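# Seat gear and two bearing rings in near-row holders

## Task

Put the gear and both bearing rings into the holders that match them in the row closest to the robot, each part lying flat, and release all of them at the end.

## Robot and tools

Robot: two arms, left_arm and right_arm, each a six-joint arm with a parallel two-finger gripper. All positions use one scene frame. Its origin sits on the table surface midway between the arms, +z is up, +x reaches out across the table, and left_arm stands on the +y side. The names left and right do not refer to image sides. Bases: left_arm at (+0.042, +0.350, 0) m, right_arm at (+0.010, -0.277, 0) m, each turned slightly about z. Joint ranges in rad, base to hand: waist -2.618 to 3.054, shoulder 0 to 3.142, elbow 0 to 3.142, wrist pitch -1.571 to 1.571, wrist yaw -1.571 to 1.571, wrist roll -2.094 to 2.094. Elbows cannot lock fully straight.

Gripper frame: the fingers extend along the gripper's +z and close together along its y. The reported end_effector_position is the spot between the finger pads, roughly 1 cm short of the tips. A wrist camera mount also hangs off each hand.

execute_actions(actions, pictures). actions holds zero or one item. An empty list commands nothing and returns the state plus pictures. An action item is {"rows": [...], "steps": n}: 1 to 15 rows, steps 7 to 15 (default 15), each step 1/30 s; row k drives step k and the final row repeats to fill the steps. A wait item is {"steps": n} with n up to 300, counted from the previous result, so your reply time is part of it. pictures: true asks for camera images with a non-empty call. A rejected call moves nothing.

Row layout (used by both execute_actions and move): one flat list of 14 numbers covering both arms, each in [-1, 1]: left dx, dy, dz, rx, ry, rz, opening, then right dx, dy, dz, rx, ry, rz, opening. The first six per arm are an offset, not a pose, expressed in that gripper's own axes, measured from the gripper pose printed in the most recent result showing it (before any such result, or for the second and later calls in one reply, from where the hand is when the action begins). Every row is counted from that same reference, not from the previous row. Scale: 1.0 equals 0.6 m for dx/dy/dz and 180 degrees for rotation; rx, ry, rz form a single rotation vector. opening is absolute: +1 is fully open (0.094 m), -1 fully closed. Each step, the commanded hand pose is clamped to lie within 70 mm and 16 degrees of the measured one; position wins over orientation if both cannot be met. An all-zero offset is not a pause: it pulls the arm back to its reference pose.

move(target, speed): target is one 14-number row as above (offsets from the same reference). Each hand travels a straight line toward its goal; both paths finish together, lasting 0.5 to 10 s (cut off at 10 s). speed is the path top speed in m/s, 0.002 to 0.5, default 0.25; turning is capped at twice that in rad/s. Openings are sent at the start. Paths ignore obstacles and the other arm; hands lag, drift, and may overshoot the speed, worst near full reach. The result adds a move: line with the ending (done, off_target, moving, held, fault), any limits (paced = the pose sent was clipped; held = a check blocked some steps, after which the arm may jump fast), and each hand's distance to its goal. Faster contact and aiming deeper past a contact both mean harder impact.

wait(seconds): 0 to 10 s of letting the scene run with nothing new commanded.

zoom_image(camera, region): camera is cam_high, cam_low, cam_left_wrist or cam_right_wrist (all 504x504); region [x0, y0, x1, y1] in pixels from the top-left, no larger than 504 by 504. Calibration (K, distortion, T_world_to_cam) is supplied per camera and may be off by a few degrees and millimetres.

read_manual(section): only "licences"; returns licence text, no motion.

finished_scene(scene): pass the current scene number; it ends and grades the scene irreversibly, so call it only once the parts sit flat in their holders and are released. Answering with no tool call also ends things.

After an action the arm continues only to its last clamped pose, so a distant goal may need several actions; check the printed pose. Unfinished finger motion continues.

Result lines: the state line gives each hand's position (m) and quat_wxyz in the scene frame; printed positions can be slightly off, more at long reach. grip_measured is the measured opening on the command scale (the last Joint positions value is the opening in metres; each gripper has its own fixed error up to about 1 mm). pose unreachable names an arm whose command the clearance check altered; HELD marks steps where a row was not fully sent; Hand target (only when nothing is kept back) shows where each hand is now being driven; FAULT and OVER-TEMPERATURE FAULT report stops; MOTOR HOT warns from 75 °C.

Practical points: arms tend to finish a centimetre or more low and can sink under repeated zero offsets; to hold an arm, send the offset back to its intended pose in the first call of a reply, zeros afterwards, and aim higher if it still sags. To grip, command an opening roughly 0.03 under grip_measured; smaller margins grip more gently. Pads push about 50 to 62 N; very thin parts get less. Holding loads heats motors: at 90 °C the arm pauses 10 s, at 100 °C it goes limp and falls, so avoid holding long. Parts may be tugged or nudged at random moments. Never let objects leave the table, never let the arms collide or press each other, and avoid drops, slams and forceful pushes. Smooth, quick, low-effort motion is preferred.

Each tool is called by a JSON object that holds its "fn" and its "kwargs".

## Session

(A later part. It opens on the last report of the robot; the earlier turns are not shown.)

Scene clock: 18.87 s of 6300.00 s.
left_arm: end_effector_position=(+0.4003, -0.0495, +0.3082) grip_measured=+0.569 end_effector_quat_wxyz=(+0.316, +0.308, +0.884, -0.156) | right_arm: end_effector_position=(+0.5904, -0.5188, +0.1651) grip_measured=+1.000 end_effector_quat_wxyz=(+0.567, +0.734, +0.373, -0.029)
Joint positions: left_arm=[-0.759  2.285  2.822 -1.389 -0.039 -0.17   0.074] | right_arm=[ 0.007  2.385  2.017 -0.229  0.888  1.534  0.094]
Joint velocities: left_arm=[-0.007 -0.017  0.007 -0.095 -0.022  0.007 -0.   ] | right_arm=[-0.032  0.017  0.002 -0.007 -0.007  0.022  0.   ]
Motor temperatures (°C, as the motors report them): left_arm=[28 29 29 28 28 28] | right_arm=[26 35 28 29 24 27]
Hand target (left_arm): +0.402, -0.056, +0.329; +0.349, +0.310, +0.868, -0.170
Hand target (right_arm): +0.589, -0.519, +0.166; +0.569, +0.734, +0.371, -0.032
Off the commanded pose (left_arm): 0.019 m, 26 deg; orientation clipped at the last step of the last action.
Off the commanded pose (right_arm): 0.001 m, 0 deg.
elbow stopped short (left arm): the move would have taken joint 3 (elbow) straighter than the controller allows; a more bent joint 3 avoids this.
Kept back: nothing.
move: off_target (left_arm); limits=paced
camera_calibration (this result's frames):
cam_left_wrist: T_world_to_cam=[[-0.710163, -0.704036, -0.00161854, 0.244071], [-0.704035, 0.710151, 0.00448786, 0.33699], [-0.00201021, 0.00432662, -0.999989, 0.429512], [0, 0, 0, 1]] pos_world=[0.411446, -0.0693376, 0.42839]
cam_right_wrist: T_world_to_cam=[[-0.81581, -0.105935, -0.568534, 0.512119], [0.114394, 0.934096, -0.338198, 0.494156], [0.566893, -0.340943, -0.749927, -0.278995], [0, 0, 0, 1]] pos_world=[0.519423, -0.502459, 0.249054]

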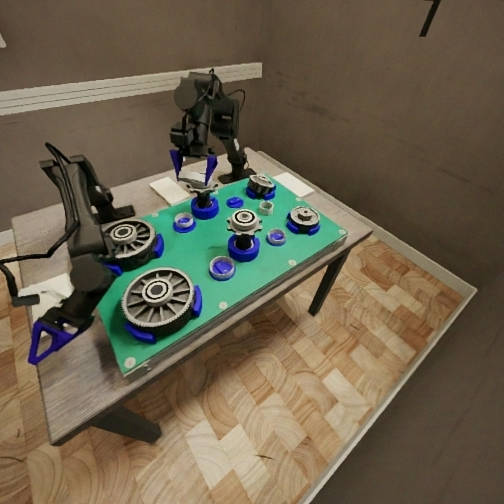

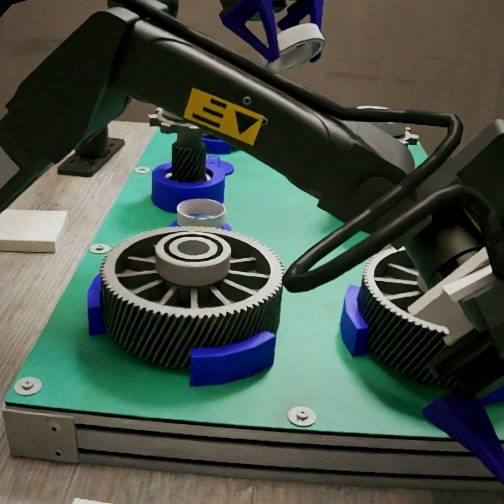

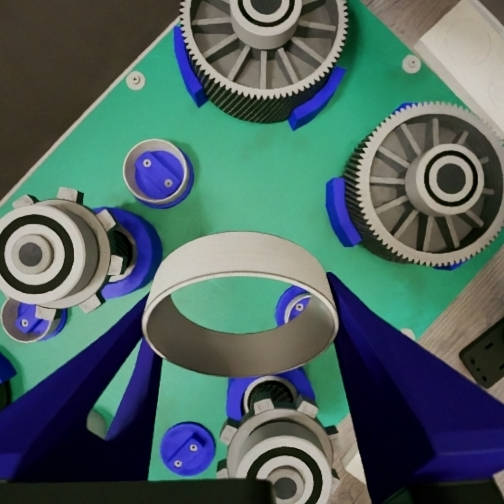

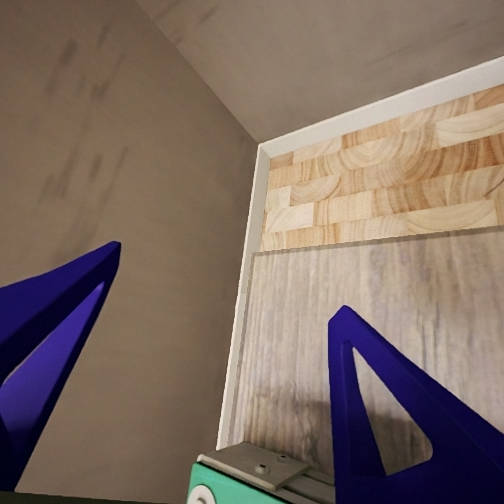

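{"fn": "move", "kwargs": {"target": [0.453,-0.067,-0.281,0.035,0.229,0.168,0.52,-0.078,0.135,-0.06,0,0,0,1]}}

{"fn": "move", "kwargs": {"target": [0,0,0.15,0,0,0,0.52,0.043,-0.36,-0.76,0.09,0.418,-0.461,1], "speed": 0.3}}

Scene clock: 22.43 s of 6300.00 s.
left_arm: end_effector_position=(+0.1374, +0.1189, +0.2546) grip_measured=+0.569 end_effector_quat_wxyz=(+0.103, +0.572, +0.811, -0.060) | right_arm: end_effector_position=(+0.5910, -0.5179, +0.2531) grip_measured=+1.000 end_effector_quat_wxyz=(+0.561, +0.734, +0.381, -0.033)
Joint positions: left_arm=[-1.096  1.374  1.623 -1.581 -0.011  0.039  0.074] | right_arm=[ 0.007  2.439  2.482 -0.66   0.878  1.534  0.094]
Joint velocities: left_arm=[-0.022 -0.002  0.027 -0.007 -0.007 -0.051 -0.001] | right_arm=[ 0.007  0.007  0.002 -0.022 -0.007  0.007  0.   ]
Motor temperatures (°C, as the motors report them): left_arm=[28 30 29 29 28 28] | right_arm=[26 36 29 29 24 27]
Hand target (left_arm): +0.133, +0.122, +0.255; +0.103, +0.573, +0.811, -0.064
Hand target (right_arm): +0.590, -0.518, +0.265; +0.568, +0.733, +0.373, -0.029
Off the commanded pose (left_arm): 0.009 m, 14 deg.
Off the commanded pose (right_arm): 0.012 m, 1 deg.
joint sent to its limit (left arm) — the command would take joint 4 (wrist pitch) past its lower limit, so that joint was sent only as far as its limit.
Kept back: nothing.
move: off_target (left_arm, right_arm)
camera_calibration (this result's frames):
cam_left_wrist: T_world_to_cam=[[-0.973201, -0.223802, -0.0528507, 0.167967], [-0.22195, 0.85404, 0.470483, -0.169453], [-0.0601586, 0.469605, -0.880825, 0.296972], [0, 0, 0, 1]] pos_world=[0.14372, 0.0428516, 0.350183]
cam_right_wrist: T_world_to_cam=[[-0.826093, -0.107187, -0.553247, 0.564295], [0.100732, 0.937846, -0.33211, 0.531435], [0.554459, -0.330083, -0.763951, -0.196519], [0, 0, 0, 1]] pos_world=[0.521589, -0.502786, 0.338559]

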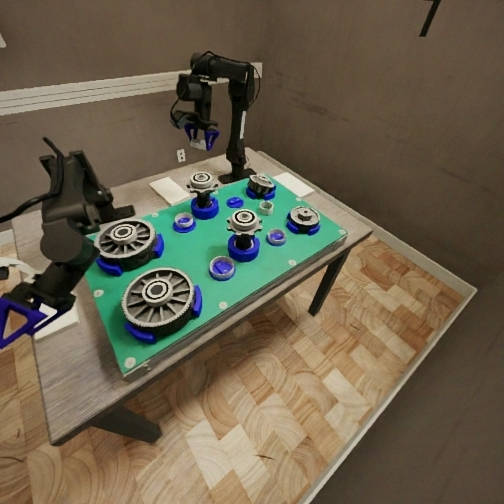

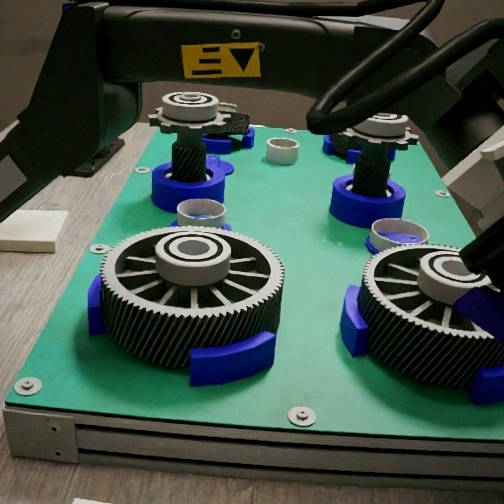

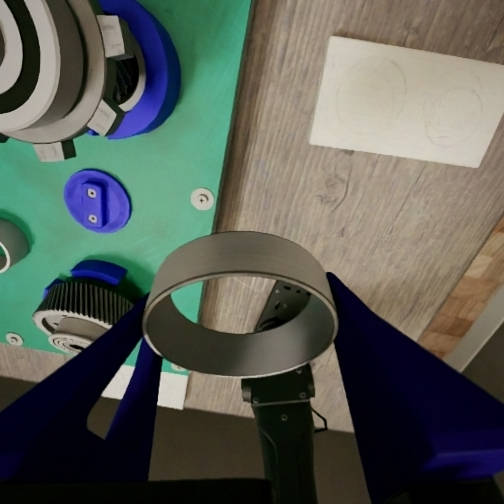

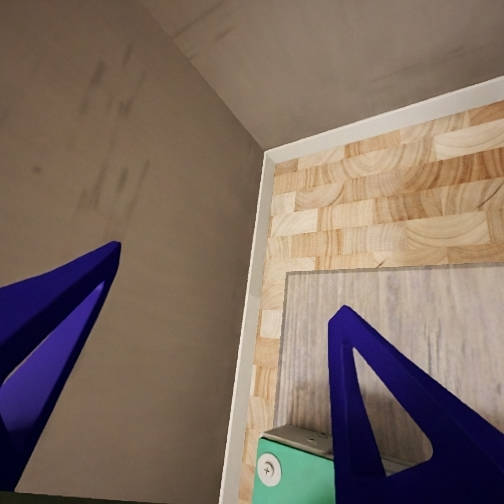

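Scene clock: 26.23 s of 6300.00 s.
left_arm: end_effector_position=(+0.1443, +0.1016, +0.1637) grip_measured=+0.569 end_effector_quat_wxyz=(+0.087, +0.574, +0.813, -0.050) | right_arm: end_effector_position=(+0.3123, -0.0981, +0.2306) grip_measured=+1.000 end_effector_quat_wxyz=(+0.053, +0.262, +0.961, +0.065)
Joint positions: left_arm=[-1.096  1.374  1.252 -1.248 -0.011  0.039  0.074] | right_arm=[ 0.705  1.794  1.959 -1.569 -0.017  1.058  0.094]
Joint velocities: left_arm=[ 0.002  0.022 -0.017 -0.007  0.007  0.007 -0.   ] | right_arm=[ 0.002 -0.007 -0.017  0.007 -0.007  0.007  0.   ]
Motor temperatures (°C, as the motors report them): left_arm=[28 30 28 29 28 28] | right_arm=[26 36 29 29 24 27]
Hand target (left_arm): +0.145, +0.098, +0.168; +0.103, +0.573, +0.811, -0.060
Hand target (right_arm): +0.307, -0.100, +0.240; +0.060, +0.257, +0.962, +0.074
Off the commanded pose (left_arm): 0.004 m, 2 deg.
Off the commanded pose (right_arm): 0.008 m, 10 deg.
joint sent to its limit (right arm) — the command would take joint 4 (wrist pitch) past its lower limit, so that joint was sent only as far as its limit.
Kept back: nothing.
move: off_target (right_arm)
camera_calibration (this result's frames):
cam_left_wrist: T_world_to_cam=[[-0.973899, -0.222049, -0.0470632, 0.16498], [-0.215144, 0.836957, 0.503206, -0.114902], [-0.0723466, 0.500197, -0.862884, 0.221131], [0, 0, 0, 1]] pos_world=[0.151951, 0.022193, 0.256394]
cam_right_wrist: T_world_to_cam=[[-0.138887, -0.985354, -0.0989371, -0.0388957], [-0.842743, 0.0651319, 0.534362, 0.167614], [-0.520092, 0.157594, -0.839446, 0.4802], [0, 0, 0, 1]] pos_world=[0.385601, -0.12492, 0.309687]

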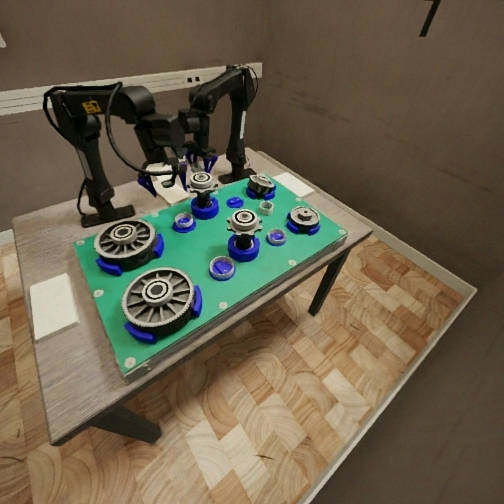

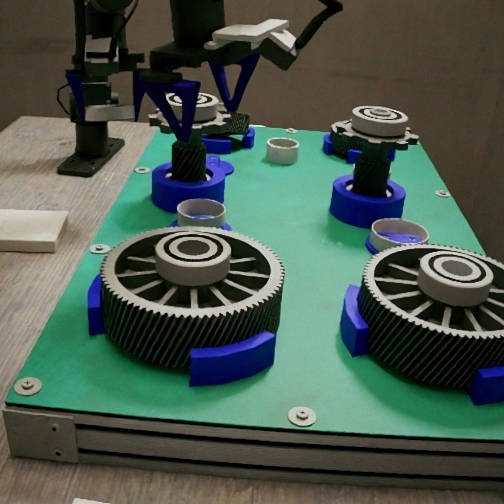

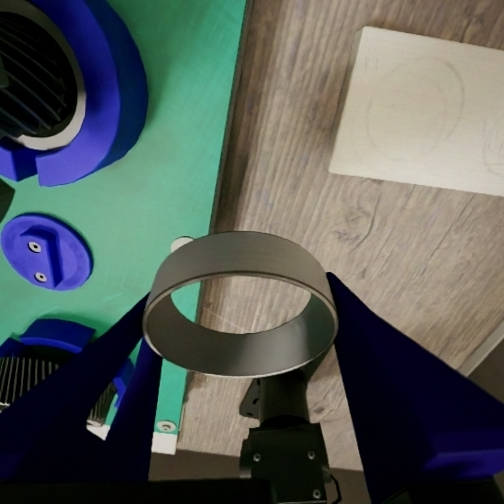

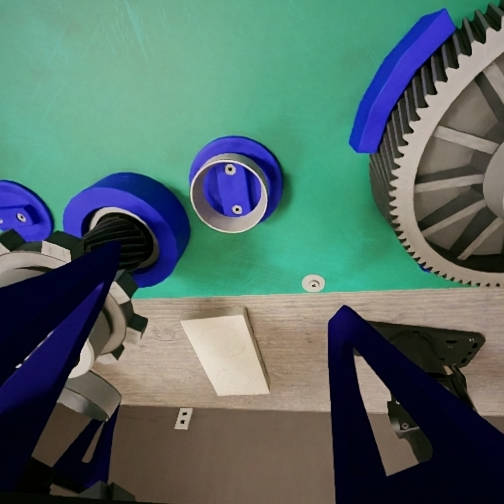

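{"fn": "move", "kwargs": {"target": [0.108,-0.061,0.207,0.006,0.064,0,0.52,0.04,0.008,0.15,0.052,0.013,0.108,1], "speed": 0.15}}

Scene clock: 28.57 s of 6300.00 s.
left_arm: end_effector_position=(+0.1016, +0.1279, +0.0309) grip_measured=+0.569 end_effector_quat_wxyz=(-0.003, +0.578, +0.816, +0.007) | right_arm: end_effector_position=(+0.3051, -0.0737, +0.1414) grip_measured=+1.000 end_effector_quat_wxyz=(-0.007, +0.422, +0.907, +0.001)
Joint positions: left_arm=[-1.224  1.505  0.845 -0.924 -0.007 -0.087  0.074] | right_arm=[ 0.776  1.913  1.763 -1.425 -0.013  1.467  0.094]
Joint velocities: left_arm=[-0.012  0.022  0.002 -0.066  0.022 -0.022 -0.001] | right_arm=[-0.002 -0.007 -0.007  0.051  0.066  0.037  0.   ]
Motor temperatures (°C, as the motors report them): left_arm=[28 29 28 29 28 28] | right_arm=[26 35 29 29 24 27]
Hand target (left_arm): +0.099, +0.125, +0.029; +0.000, +0.578, +0.816, +0.000
Hand target (right_arm): +0.306, -0.072, +0.141; +0.000, +0.422, +0.907, +0.000
Off the commanded pose (left_arm): 0.004 m, 1 deg.
Off the commanded pose (right_arm): 0.002 m, 1 deg.
Kept back: nothing.
move: done
camera_calibration (this result's frames):
cam_left_wrist: T_world_to_cam=[[-0.976716, -0.214222, -0.0116236, 0.121212], [-0.166178, 0.721175, 0.672526, -0.0747161], [-0.135687, 0.658799, -0.739982, 0.0726715], [0, 0, 0, 1]] pos_world=[0.115834, 0.0319737, 0.105433]
cam_right_wrist: T_world_to_cam=[[-0.46541, -0.884945, 0.0163008, 0.0660319], [-0.671434, 0.365, 0.644943, 0.161788], [-0.576689, 0.289218, -0.764057, 0.414064], [0, 0, 0, 1]] pos_world=[0.378148, -0.120373, 0.210948]

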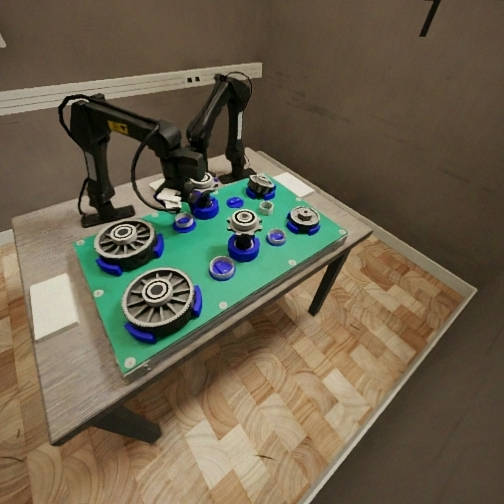

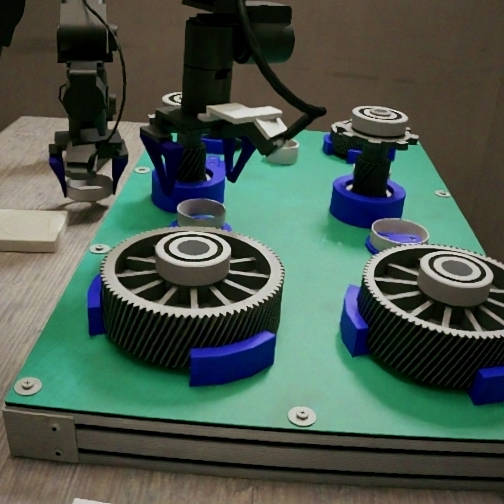

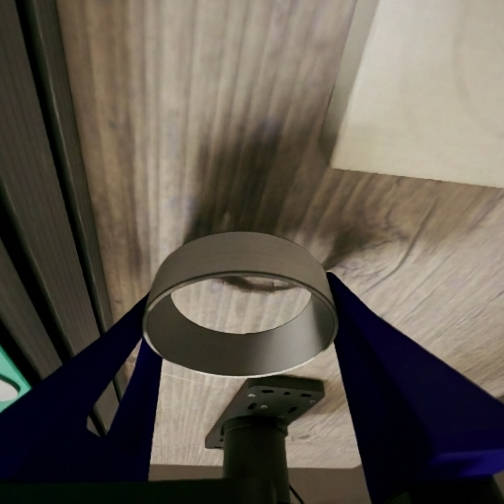

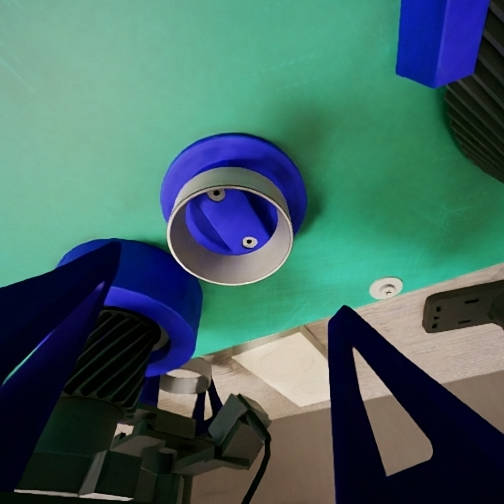

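{"fn": "move", "kwargs": {"target": [0,0,0.032,0,0,0,0.52,-0.003,0.002,0.08,0,0,0,0.75], "speed": 0.05}}

Scene clock: 30.23 s of 6300.00 s.
left_arm: end_effector_position=(+0.1015, +0.1284, +0.0150) grip_measured=+0.569 end_effector_quat_wxyz=(-0.004, +0.578, +0.816, +0.008) | right_arm: end_effector_position=(+0.3051, -0.0731, +0.0966) grip_measured=+0.752 end_effector_quat_wxyz=(-0.008, +0.423, +0.906, +0.002)
Joint positions: left_arm=[-1.224  1.538  0.806 -0.857 -0.007 -0.088  0.074] | right_arm=[ 0.776  1.913  1.585 -1.246 -0.015  1.468  0.082]
Joint velocities: left_arm=[-0.012 -0.022 -0.012 -0.066  0.007 -0.037 -0.   ] | right_arm=[ 0.027  0.002 -0.007 -0.007 -0.066 -0.037 -0.   ]
Motor temperatures (°C, as the motors report them): left_arm=[28 29 28 29 28 28] | right_arm=[26 35 29 29 24 27]
Hand target (left_arm): +0.102, +0.128, +0.012; -0.003, +0.578, +0.816, +0.007
Hand target (right_arm): +0.307, -0.074, +0.093; -0.007, +0.422, +0.907, +0.001
Off the commanded pose (left_arm): 0.003 m, 0 deg.
Off the commanded pose (right_arm): 0.004 m, 0 deg.
Kept back: nothing.
move: done
camera_calibration (this result's frames):
cam_left_wrist: T_world_to_cam=[[-0.976647, -0.214543, -0.0114681, 0.121042], [-0.165689, 0.718123, 0.675904, -0.0641026], [-0.136775, 0.66202, -0.7369, 0.0602426], [0, 0, 0, 1]] pos_world=[0.115834, 0.0321205, 0.0891081]
cam_right_wrist: T_world_to_cam=[[-0.466424, -0.88445, 0.0140497, 0.0678219], [-0.670651, 0.363942, 0.646354, 0.189999], [-0.576781, 0.292052, -0.762908, 0.379806], [0, 0, 0, 1]] pos_world=[0.378122, -0.120087, 0.165998]

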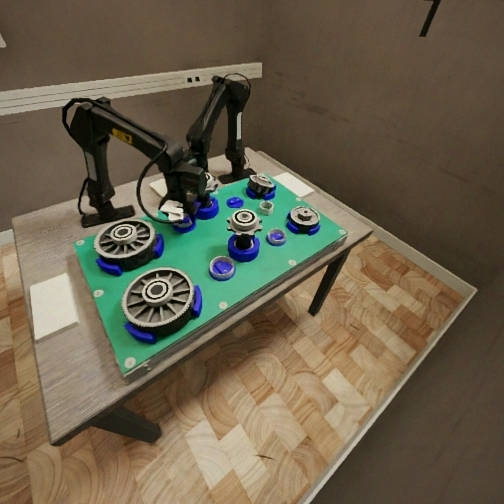

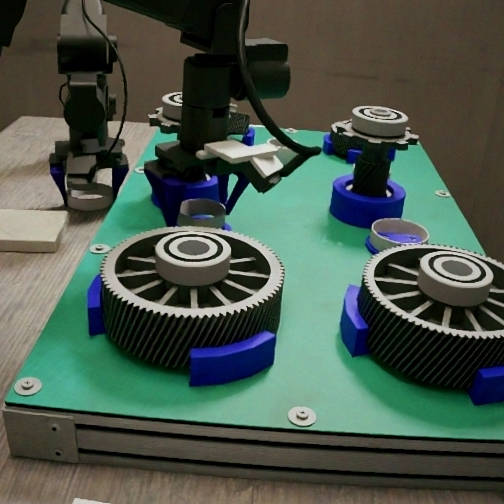

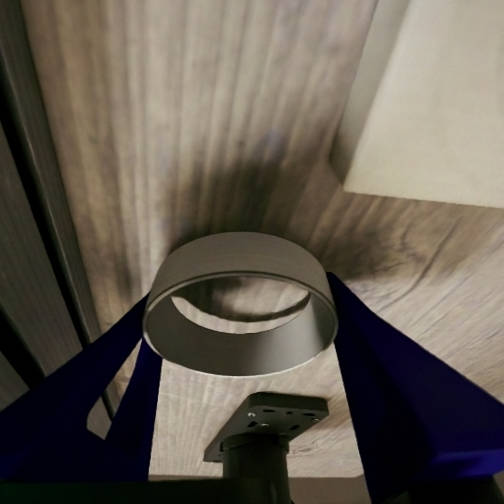

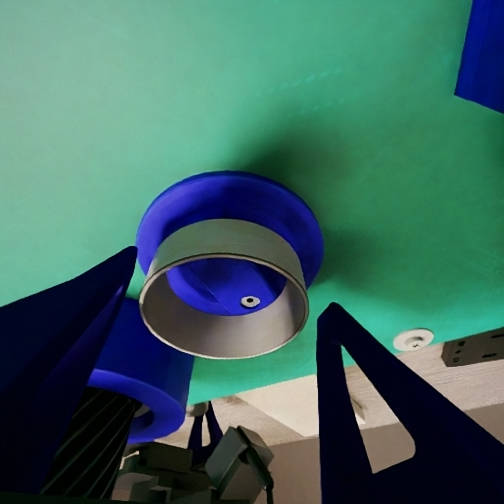

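{"fn": "move", "kwargs": {"target": [0,0,0.012,0,0,0,0.52,0,0,0.025,0,0,0,0.75], "speed": 0.04}}

{"fn": "move", "kwargs": {"target": [0,0,0,0,0,0,1,0,0,0,0,0,0,0.25]}}

Scene clock: 31.30 s of 6300.00 s.
left_arm: end_effector_position=(+0.1021, +0.1263, +0.0126) grip_measured=+0.569 end_effector_quat_wxyz=(-0.003, +0.578, +0.816, +0.008) | right_arm: end_effector_position=(+0.3042, -0.0731, +0.0852) grip_measured=+0.752 end_effector_quat_wxyz=(-0.008, +0.423, +0.906, +0.004)
Joint positions: left_arm=[-1.224  1.549  0.806 -0.843 -0.007 -0.088  0.074] | right_arm=[ 0.776  1.913  1.539 -1.198 -0.018  1.468  0.082]
Joint velocities: left_arm=[-0.017 -0.012  0.002  0.037 -0.037 -0.081  0.   ] | right_arm=[-0.002  0.002 -0.002  0.037 -0.066  0.022 -0.001]
Motor temperatures (°C, as the motors report them): left_arm=[28 29 28 29 28 28] | right_arm=[26 35 29 29 24 27]
Hand target (left_arm): +0.101, +0.128, +0.008; -0.004, +0.578, +0.816, +0.009
Hand target (right_arm): +0.305, -0.073, +0.082; -0.008, +0.423, +0.906, +0.002
Off the commanded pose (left_arm): 0.005 m, 0 deg.
Off the commanded pose (right_arm): 0.004 m, 0 deg.
Kept back: nothing.
move: done
camera_calibration (this result's frames):
cam_left_wrist: T_world_to_cam=[[-0.976641, -0.214569, -0.0115484, 0.121094], [-0.166073, 0.71962, 0.674216, -0.061031], [-0.136355, 0.660384, -0.738444, 0.0601273], [0, 0, 0, 1]] pos_world=[0.116328, 0.0301949, 0.0869472]
cam_right_wrist: T_world_to_cam=[[-0.466435, -0.88449, 0.0107736, 0.0678681], [-0.670905, 0.361686, 0.647355, 0.196609], [-0.576476, 0.294721, -0.762112, 0.370676], [0, 0, 0, 1]] pos_world=[0.377248, -0.120328, 0.15449]

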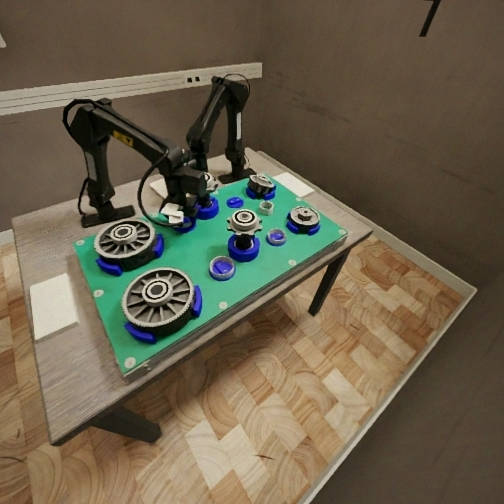

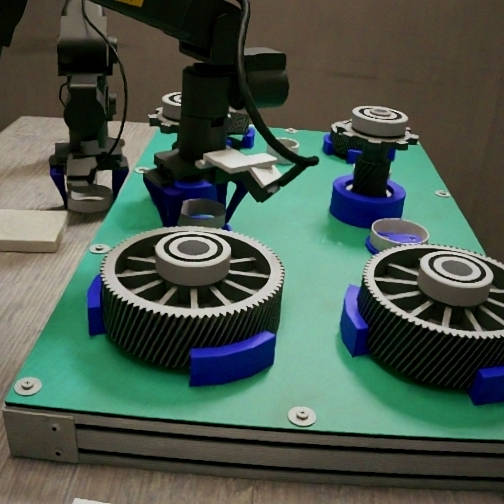

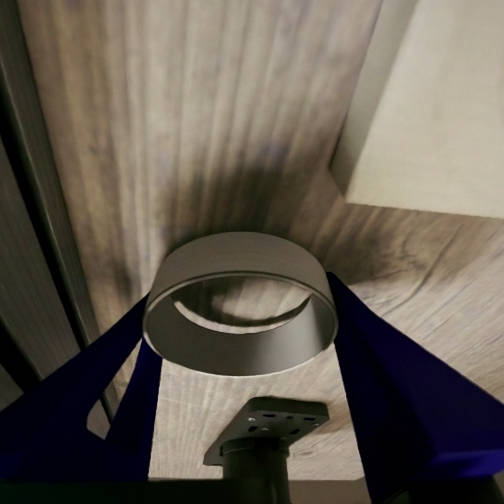

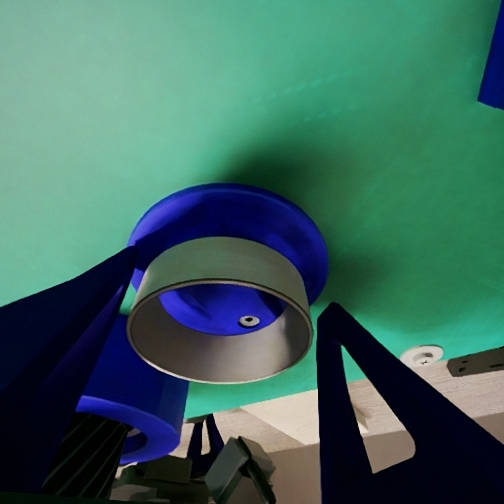

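Scene clock: 31.80 s of 6300.00 s.
left_arm: end_effector_position=(+0.0958, +0.1255, +0.0133) grip_measured=+1.000 end_effector_quat_wxyz=(-0.010, +0.583, +0.812, +0.000) | right_arm: end_effector_position=(+0.3053, -0.0714, +0.0853) grip_measured=+0.284 end_effector_quat_wxyz=(-0.008, +0.423, +0.906, +0.008)
Joint positions: left_arm=[-1.235  1.546  0.806 -0.847  0.013 -0.086  0.094] | right_arm=[ 0.776  1.913  1.539 -1.191 -0.023  1.468  0.06 ]
Joint velocities: left_arm=[ 0.007  0.007 -0.002  0.022  0.007  0.007  0.   ] | right_arm=[-0.007  0.002 -0.012 -0.081 -0.051  0.022  0.001]
Motor temperatures (°C, as the motors report them): left_arm=[28 29 28 29 28 28] | right_arm=[26 35 29 29 24 27]
Hand target (left_arm): +0.102, +0.126, +0.013; -0.004, +0.578, +0.816, +0.008
Hand target (right_arm): +0.304, -0.073, +0.085; -0.008, +0.423, +0.906, +0.004
Off the commanded pose (left_arm): 0.006 m, 1 deg.
Off the commanded pose (right_arm): 0.002 m, 0 deg.
Kept back: nothing.
move: done
camera_calibration (this result's frames):
cam_left_wrist: T_world_to_cam=[[-0.979305, -0.202201, 0.00871871, 0.113271], [-0.143513, 0.724151, 0.674544, -0.0646587], [-0.142707, 0.659333, -0.738184, 0.0610556], [0, 0, 0, 1]] pos_world=[0.110361, 0.0294703, 0.0876978]
cam_right_wrist: T_world_to_cam=[[-0.466448, -0.884546, 0.00222421, 0.0705704], [-0.673133, 0.356592, 0.647869, 0.196953], [-0.573863, 0.3007, -0.761749, 0.370388], [0, 0, 0, 1]] pos_world=[0.378045, -0.119185, 0.154386]

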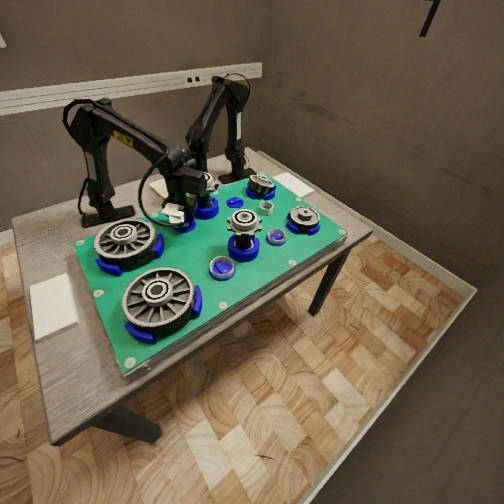

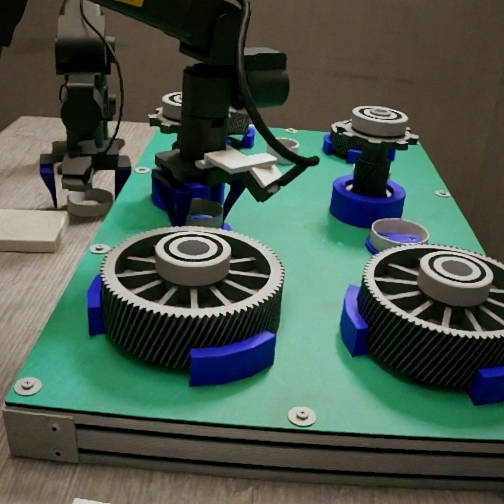

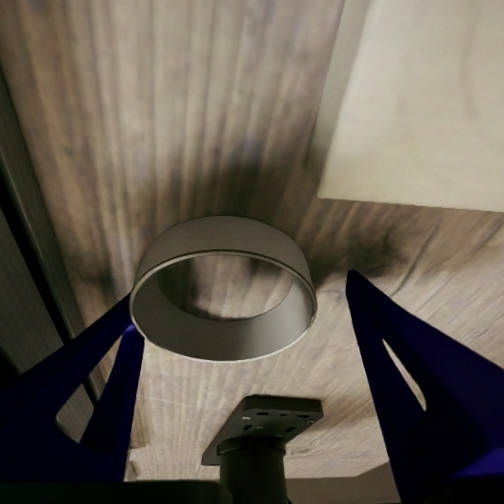

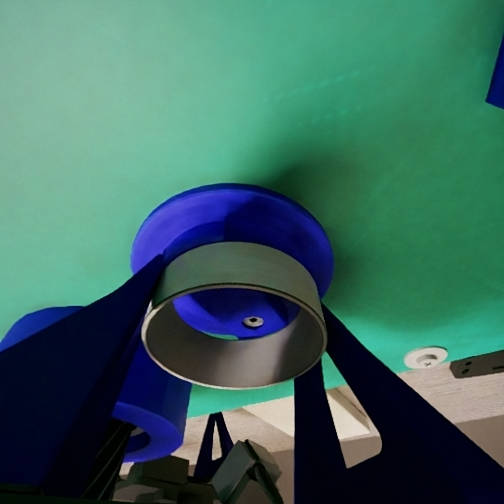

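{"fn": "move", "kwargs": {"target": [0,0,-0.33,0,0,0,1,-0.02,-0.02,-0.13,0,0,0,0.25]}}

{"fn": "move", "kwargs": {"target": [0.19,0.41,0,0,0,-0.395,1,0.2,-0.25,0,0,0,-0.2,0.25]}}

{"fn": "move", "kwargs": {"target": [0,0,0,0,0,0,1,0.2,0,0.1,0,0,-0.3,0.25]}}

Scene clock: 33.57 s of 6300.00 s.
left_arm: end_effector_position=(+0.0981, +0.1240, +0.2026) grip_measured=+1.000 end_effector_quat_wxyz=(+0.013, +0.582, +0.813, -0.021) | right_arm: end_effector_position=(+0.2999, -0.0890, +0.1439) grip_measured=+0.284 end_effector_quat_wxyz=(-0.024, +0.422, +0.906, -0.012)
Joint positions: left_arm=[-1.225  1.416  1.462 -1.571  0.016 -0.077  0.094] | right_arm=[ 0.74   1.904  1.759 -1.473 -0.027  1.43   0.06 ]
Joint velocities: left_arm=[-0.002  0.017 -0.002  0.007 -0.022  0.007  0.   ] | right_arm=[ 0.012 -0.002  0.002 -0.007  0.007  0.037  0.   ]
Motor temperatures (°C, as the motors report them): left_arm=[28 29 29 28 28 28] | right_arm=[26 35 29 29 24 27]
Hand target (left_arm): +0.101, +0.126, +0.210; +0.021, +0.582, +0.813, -0.025
Hand target (right_arm): +0.304, -0.091, +0.163; -0.008, +0.422, +0.906, +0.008
Off the commanded pose (left_arm): 0.009 m, 4 deg.
Off the commanded pose (right_arm): 0.019 m, 3 deg.
joint sent to its limit (left arm) — the command would take joint 4 (wrist pitch) past its lower limit, so that joint was sent only as far as its limit.
Kept back: nothing.
move: off_target (left_arm, right_arm)
camera_calibration (this result's frames):
cam_left_wrist: T_world_to_cam=[[-0.979039, -0.203452, 0.00943265, 0.113548], [-0.152773, 0.764216, 0.626606, -0.185284], [-0.134693, 0.61203, -0.779279, 0.215514], [0, 0, 0, 1]] pos_world=[0.11189, 0.0327977, 0.282974]
cam_right_wrist: T_world_to_cam=[[-0.463749, -0.88482, 0.0450693, 0.0454045], [-0.643111, 0.371182, 0.669801, 0.150776], [-0.609382, 0.281635, -0.741172, 0.423312], [0, 0, 0, 1]] pos_world=[0.37598, -0.13501, 0.210711]

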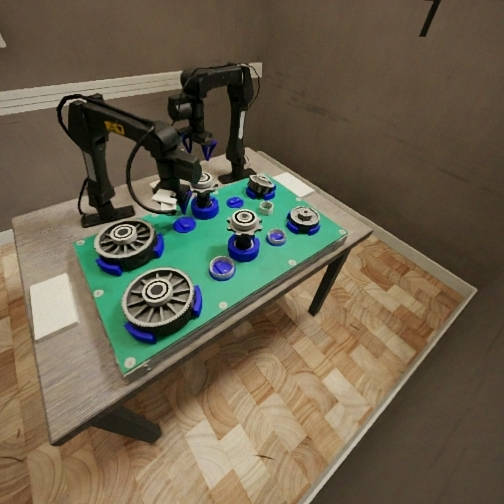

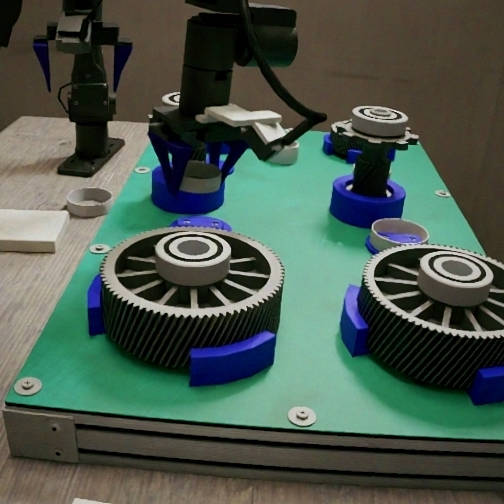

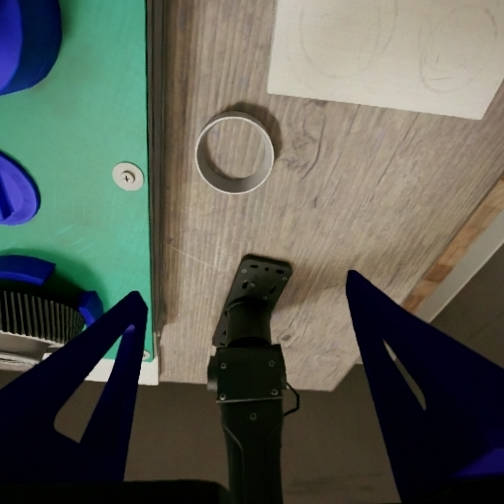

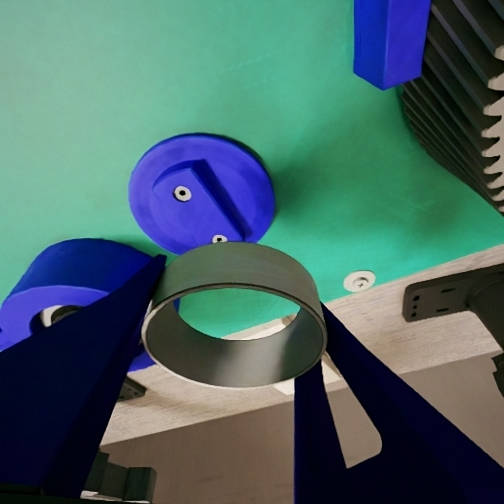

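Scene clock: 36.43 s of 6300.00 s.
left_arm: end_effector_position=(+0.2786, +0.3083, +0.1831) grip_measured=+1.000 end_effector_quat_wxyz=(-0.027, +0.010, +0.999, -0.019) | right_arm: end_effector_position=(+0.1105, -0.0907, +0.1516) grip_measured=+0.284 end_effector_quat_wxyz=(-0.032, +0.122, +0.992, -0.010)
Joint positions: left_arm=[-0.049  1.512  1.467 -1.574  0.045 -0.123  0.094] | right_arm=[ 1.211  1.388  1.232 -1.461 -0.051  1.273  0.06 ]
Joint velocities: left_arm=[-0.012 -0.012  0.002  0.022  0.125  0.037  0.   ] | right_arm=[ 0.002 -0.012 -0.002 -0.022 -0.051  0.022  0.001]
Motor temperatures (°C, as the motors report them): left_arm=[28 29 29 28 28 28] | right_arm=[27 34 29 29 24 27]
Hand target (left_arm): +0.287, +0.308, +0.189; -0.011, +0.001, +1.000, -0.024
Hand target (right_arm): +0.107, -0.094, +0.157; -0.028, +0.121, +0.992, -0.003
Off the commanded pose (left_arm): 0.019 m, 3 deg.
Off the commanded pose (right_arm): 0.005 m, 1 deg.
Kept back: nothing.
move: off_target (left_arm)
camera_calibration (this result's frames):
cam_left_wrist: T_world_to_cam=[[-0.14141, -0.989139, 0.0400933, 0.331157], [-0.70494, 0.129049, 0.697428, 0.0503281], [-0.695027, 0.0703599, -0.715533, 0.423218], [0, 0, 0, 1]] pos_world=[0.376455, 0.291288, 0.254449]
cam_right_wrist: T_world_to_cam=[[0.14395, -0.989358, 0.0212056, -0.117287], [-0.722209, -0.0903818, 0.685745, -0.0110455], [-0.67653, -0.114028, -0.727533, 0.283492], [0, 0, 0, 1]] pos_world=[0.200697, -0.0847113, 0.216311]

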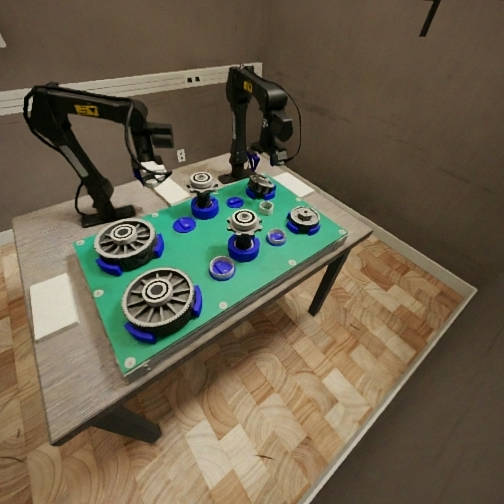

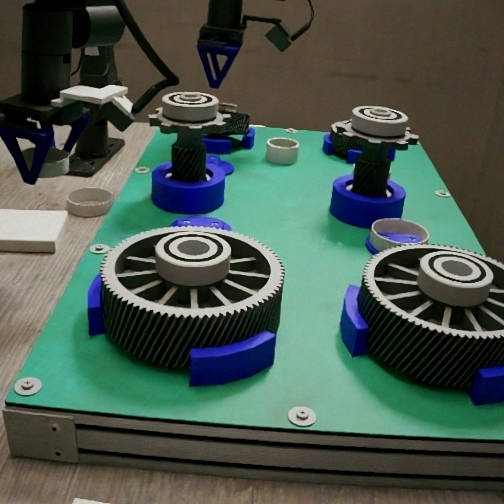

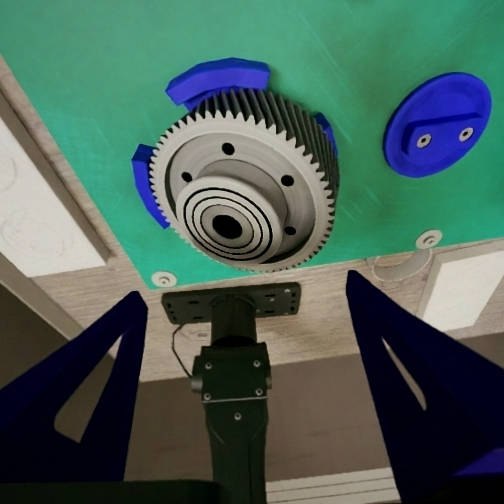

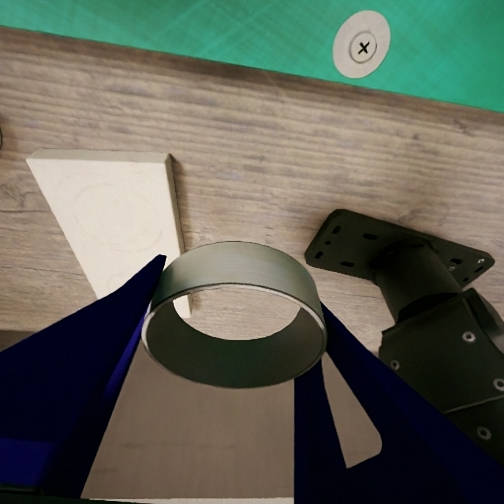

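Scene clock: 38.77 s of 6300.00 s.
left_arm: end_effector_position=(+0.2786, +0.3083, +0.1831) grip_measured=+1.000 end_effector_quat_wxyz=(-0.027, +0.010, +0.999, -0.019) | right_arm: end_effector_position=(-0.0107, -0.0642, +0.1006) grip_measured=+0.284 end_effector_quat_wxyz=(-0.036, -0.334, +0.942, +0.002)
Joint positions: left_arm=[-0.049  1.512  1.467 -1.574  0.045 -0.123  0.094] | right_arm=[ 1.786  1.372  1.017 -1.233 -0.07   0.922  0.06 ]
Joint velocities: left_arm=[-0.002 -0.012  0.007 -0.037  0.007 -0.007  0.   ] | right_arm=[-0.012 -0.007 -0.017 -0.022  0.037  0.007  0.   ]
Motor temperatures (°C, as the motors report them): left_arm=[28 29 29 28 28 28] | right_arm=[27 33 29 29 24 27]
Hand target (left_arm): +0.279, +0.308, +0.183; -0.027, +0.010, +0.999, -0.019
Hand target (right_arm): -0.012, -0.062, +0.100; -0.034, -0.342, +0.939, +0.007
Off the commanded pose (left_arm): 0.000 m, 0 deg.
Off the commanded pose (right_arm): 0.003 m, 1 deg.
Kept back: nothing.
move: done
camera_calibration (this result's frames):
cam_left_wrist: T_world_to_cam=[[-0.14141, -0.989139, 0.0400933, 0.331157], [-0.70494, 0.129049, 0.697428, 0.0503281], [-0.695027, 0.0703599, -0.715533, 0.423218], [0, 0, 0, 1]] pos_world=[0.376455, 0.291288, 0.254449]
cam_right_wrist: T_world_to_cam=[[0.876295, -0.480607, -0.0335256, -0.0265659], [-0.335842, -0.659272, 0.672734, -0.0923338], [-0.345423, -0.578254, -0.739125, 0.142307], [0, 0, 0, 1]] pos_world=[0.0414261, 0.00864889, 0.166408]

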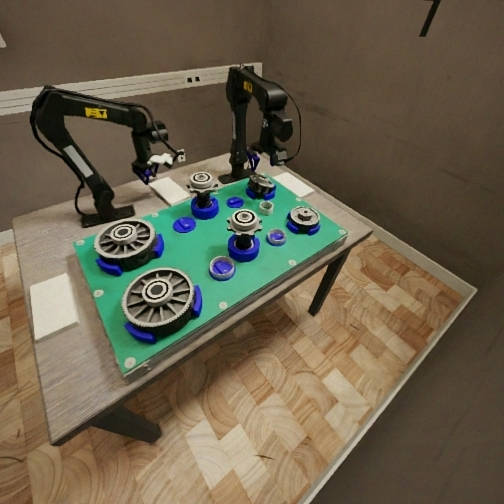

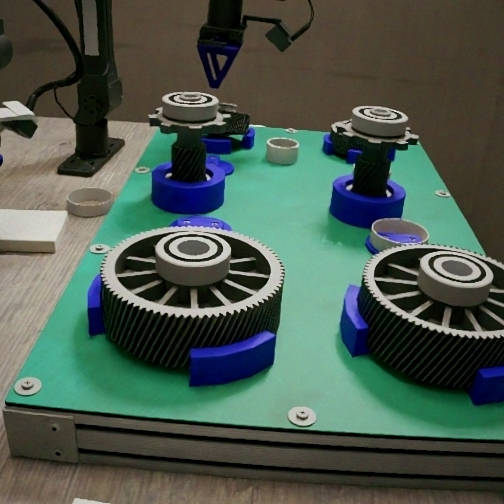

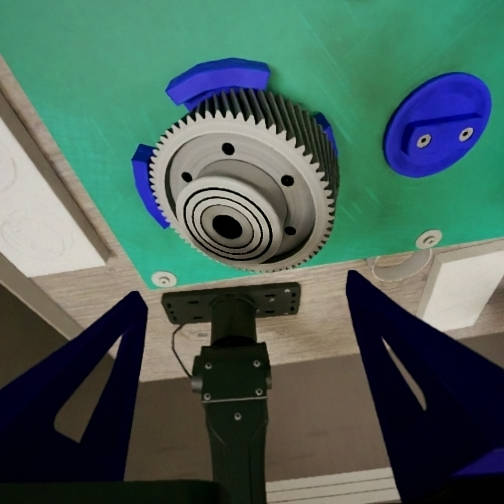

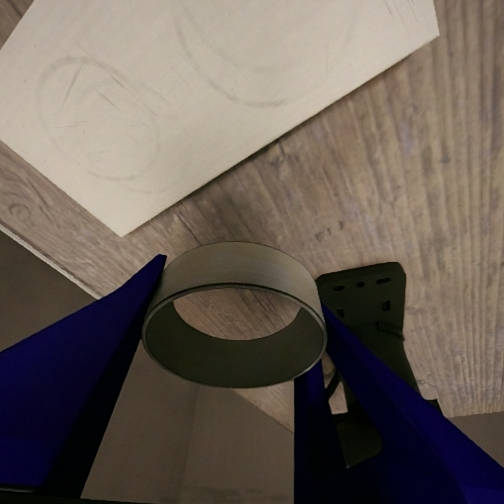

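{"fn": "move", "kwargs": {"target": [-0.02,0.008,0.05,0.012,-0.017,0,0.7,-0.15,0.028,0.083,0,-0.022,0,0.25], "speed": 0.12}}

Scene clock: 40.63 s of 6300.00 s.
left_arm: end_effector_position=(+0.2882, +0.3101, +0.1507) grip_measured=+0.702 end_effector_quat_wxyz=(-0.014, +0.008, +0.999, -0.032) | right_arm: end_effector_position=(+0.0395, -0.0086, +0.0376) grip_measured=+0.284 end_effector_quat_wxyz=(-0.017, -0.334, +0.942, -0.003)
Joint positions: left_arm=[-0.02   1.504  1.33  -1.417  0.067 -0.099  0.08 ] | right_arm=[ 1.621  1.655  1.026 -0.961 -0.027  0.759  0.06 ]
Joint velocities: left_arm=[-0.002 -0.017 -0.007 -0.037 -0.051  0.022 -0.001] | right_arm=[ 0.007 -0.012 -0.007 -0.066  0.11  -0.081  0.   ]
Motor temperatures (°C, as the motors report them): left_arm=[28 29 29 28 28 28] | right_arm=[27 33 29 28 24 27]
Hand target (left_arm): +0.289, +0.311, +0.152; -0.001, +0.009, +0.999, -0.038
Hand target (right_arm): +0.045, +0.005, +0.044; -0.003, -0.334, +0.942, +0.014
Off the commanded pose (left_arm): 0.002 m, 2 deg.
Off the commanded pose (right_arm): 0.016 m, 2 deg.
Kept back: nothing.
move: off_target (right_arm)
camera_calibration (this result's frames):
cam_left_wrist: T_world_to_cam=[[-0.137426, -0.988525, 0.0627046, 0.330869], [-0.723495, 0.143415, 0.675268, 0.0836855], [-0.676512, 0.0474332, -0.734902, 0.4113], [0, 0, 0, 1]] pos_world=[0.384265, 0.295561, 0.225008]
cam_right_wrist: T_world_to_cam=[[0.876346, -0.481681, 0.0000527045, -0.0471677], [-0.363368, -0.661022, 0.656516, 0.00520342], [-0.316197, -0.575355, -0.754312, 0.144696], [0, 0, 0, 1]] pos_world=[0.0889786, 0.0639716, 0.105733]

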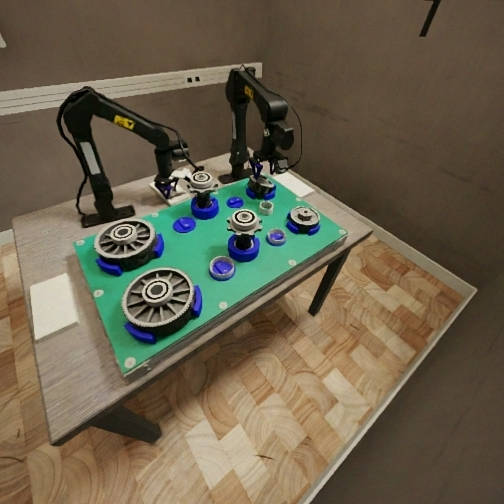

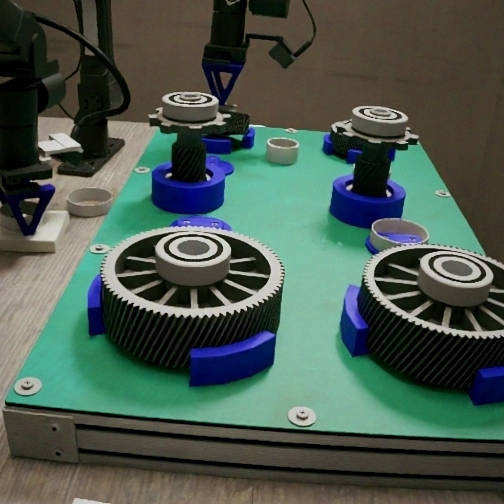

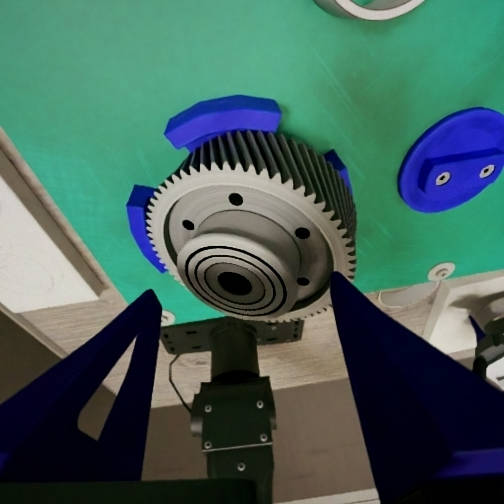

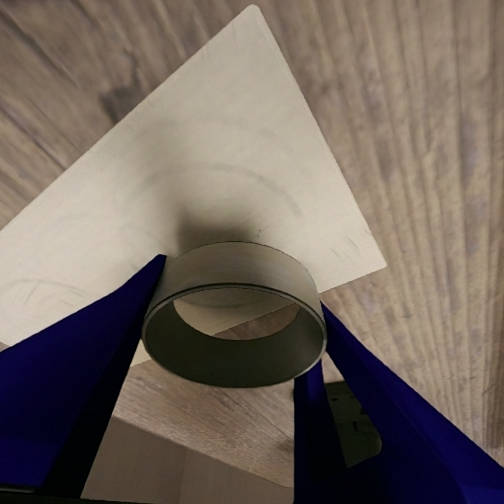

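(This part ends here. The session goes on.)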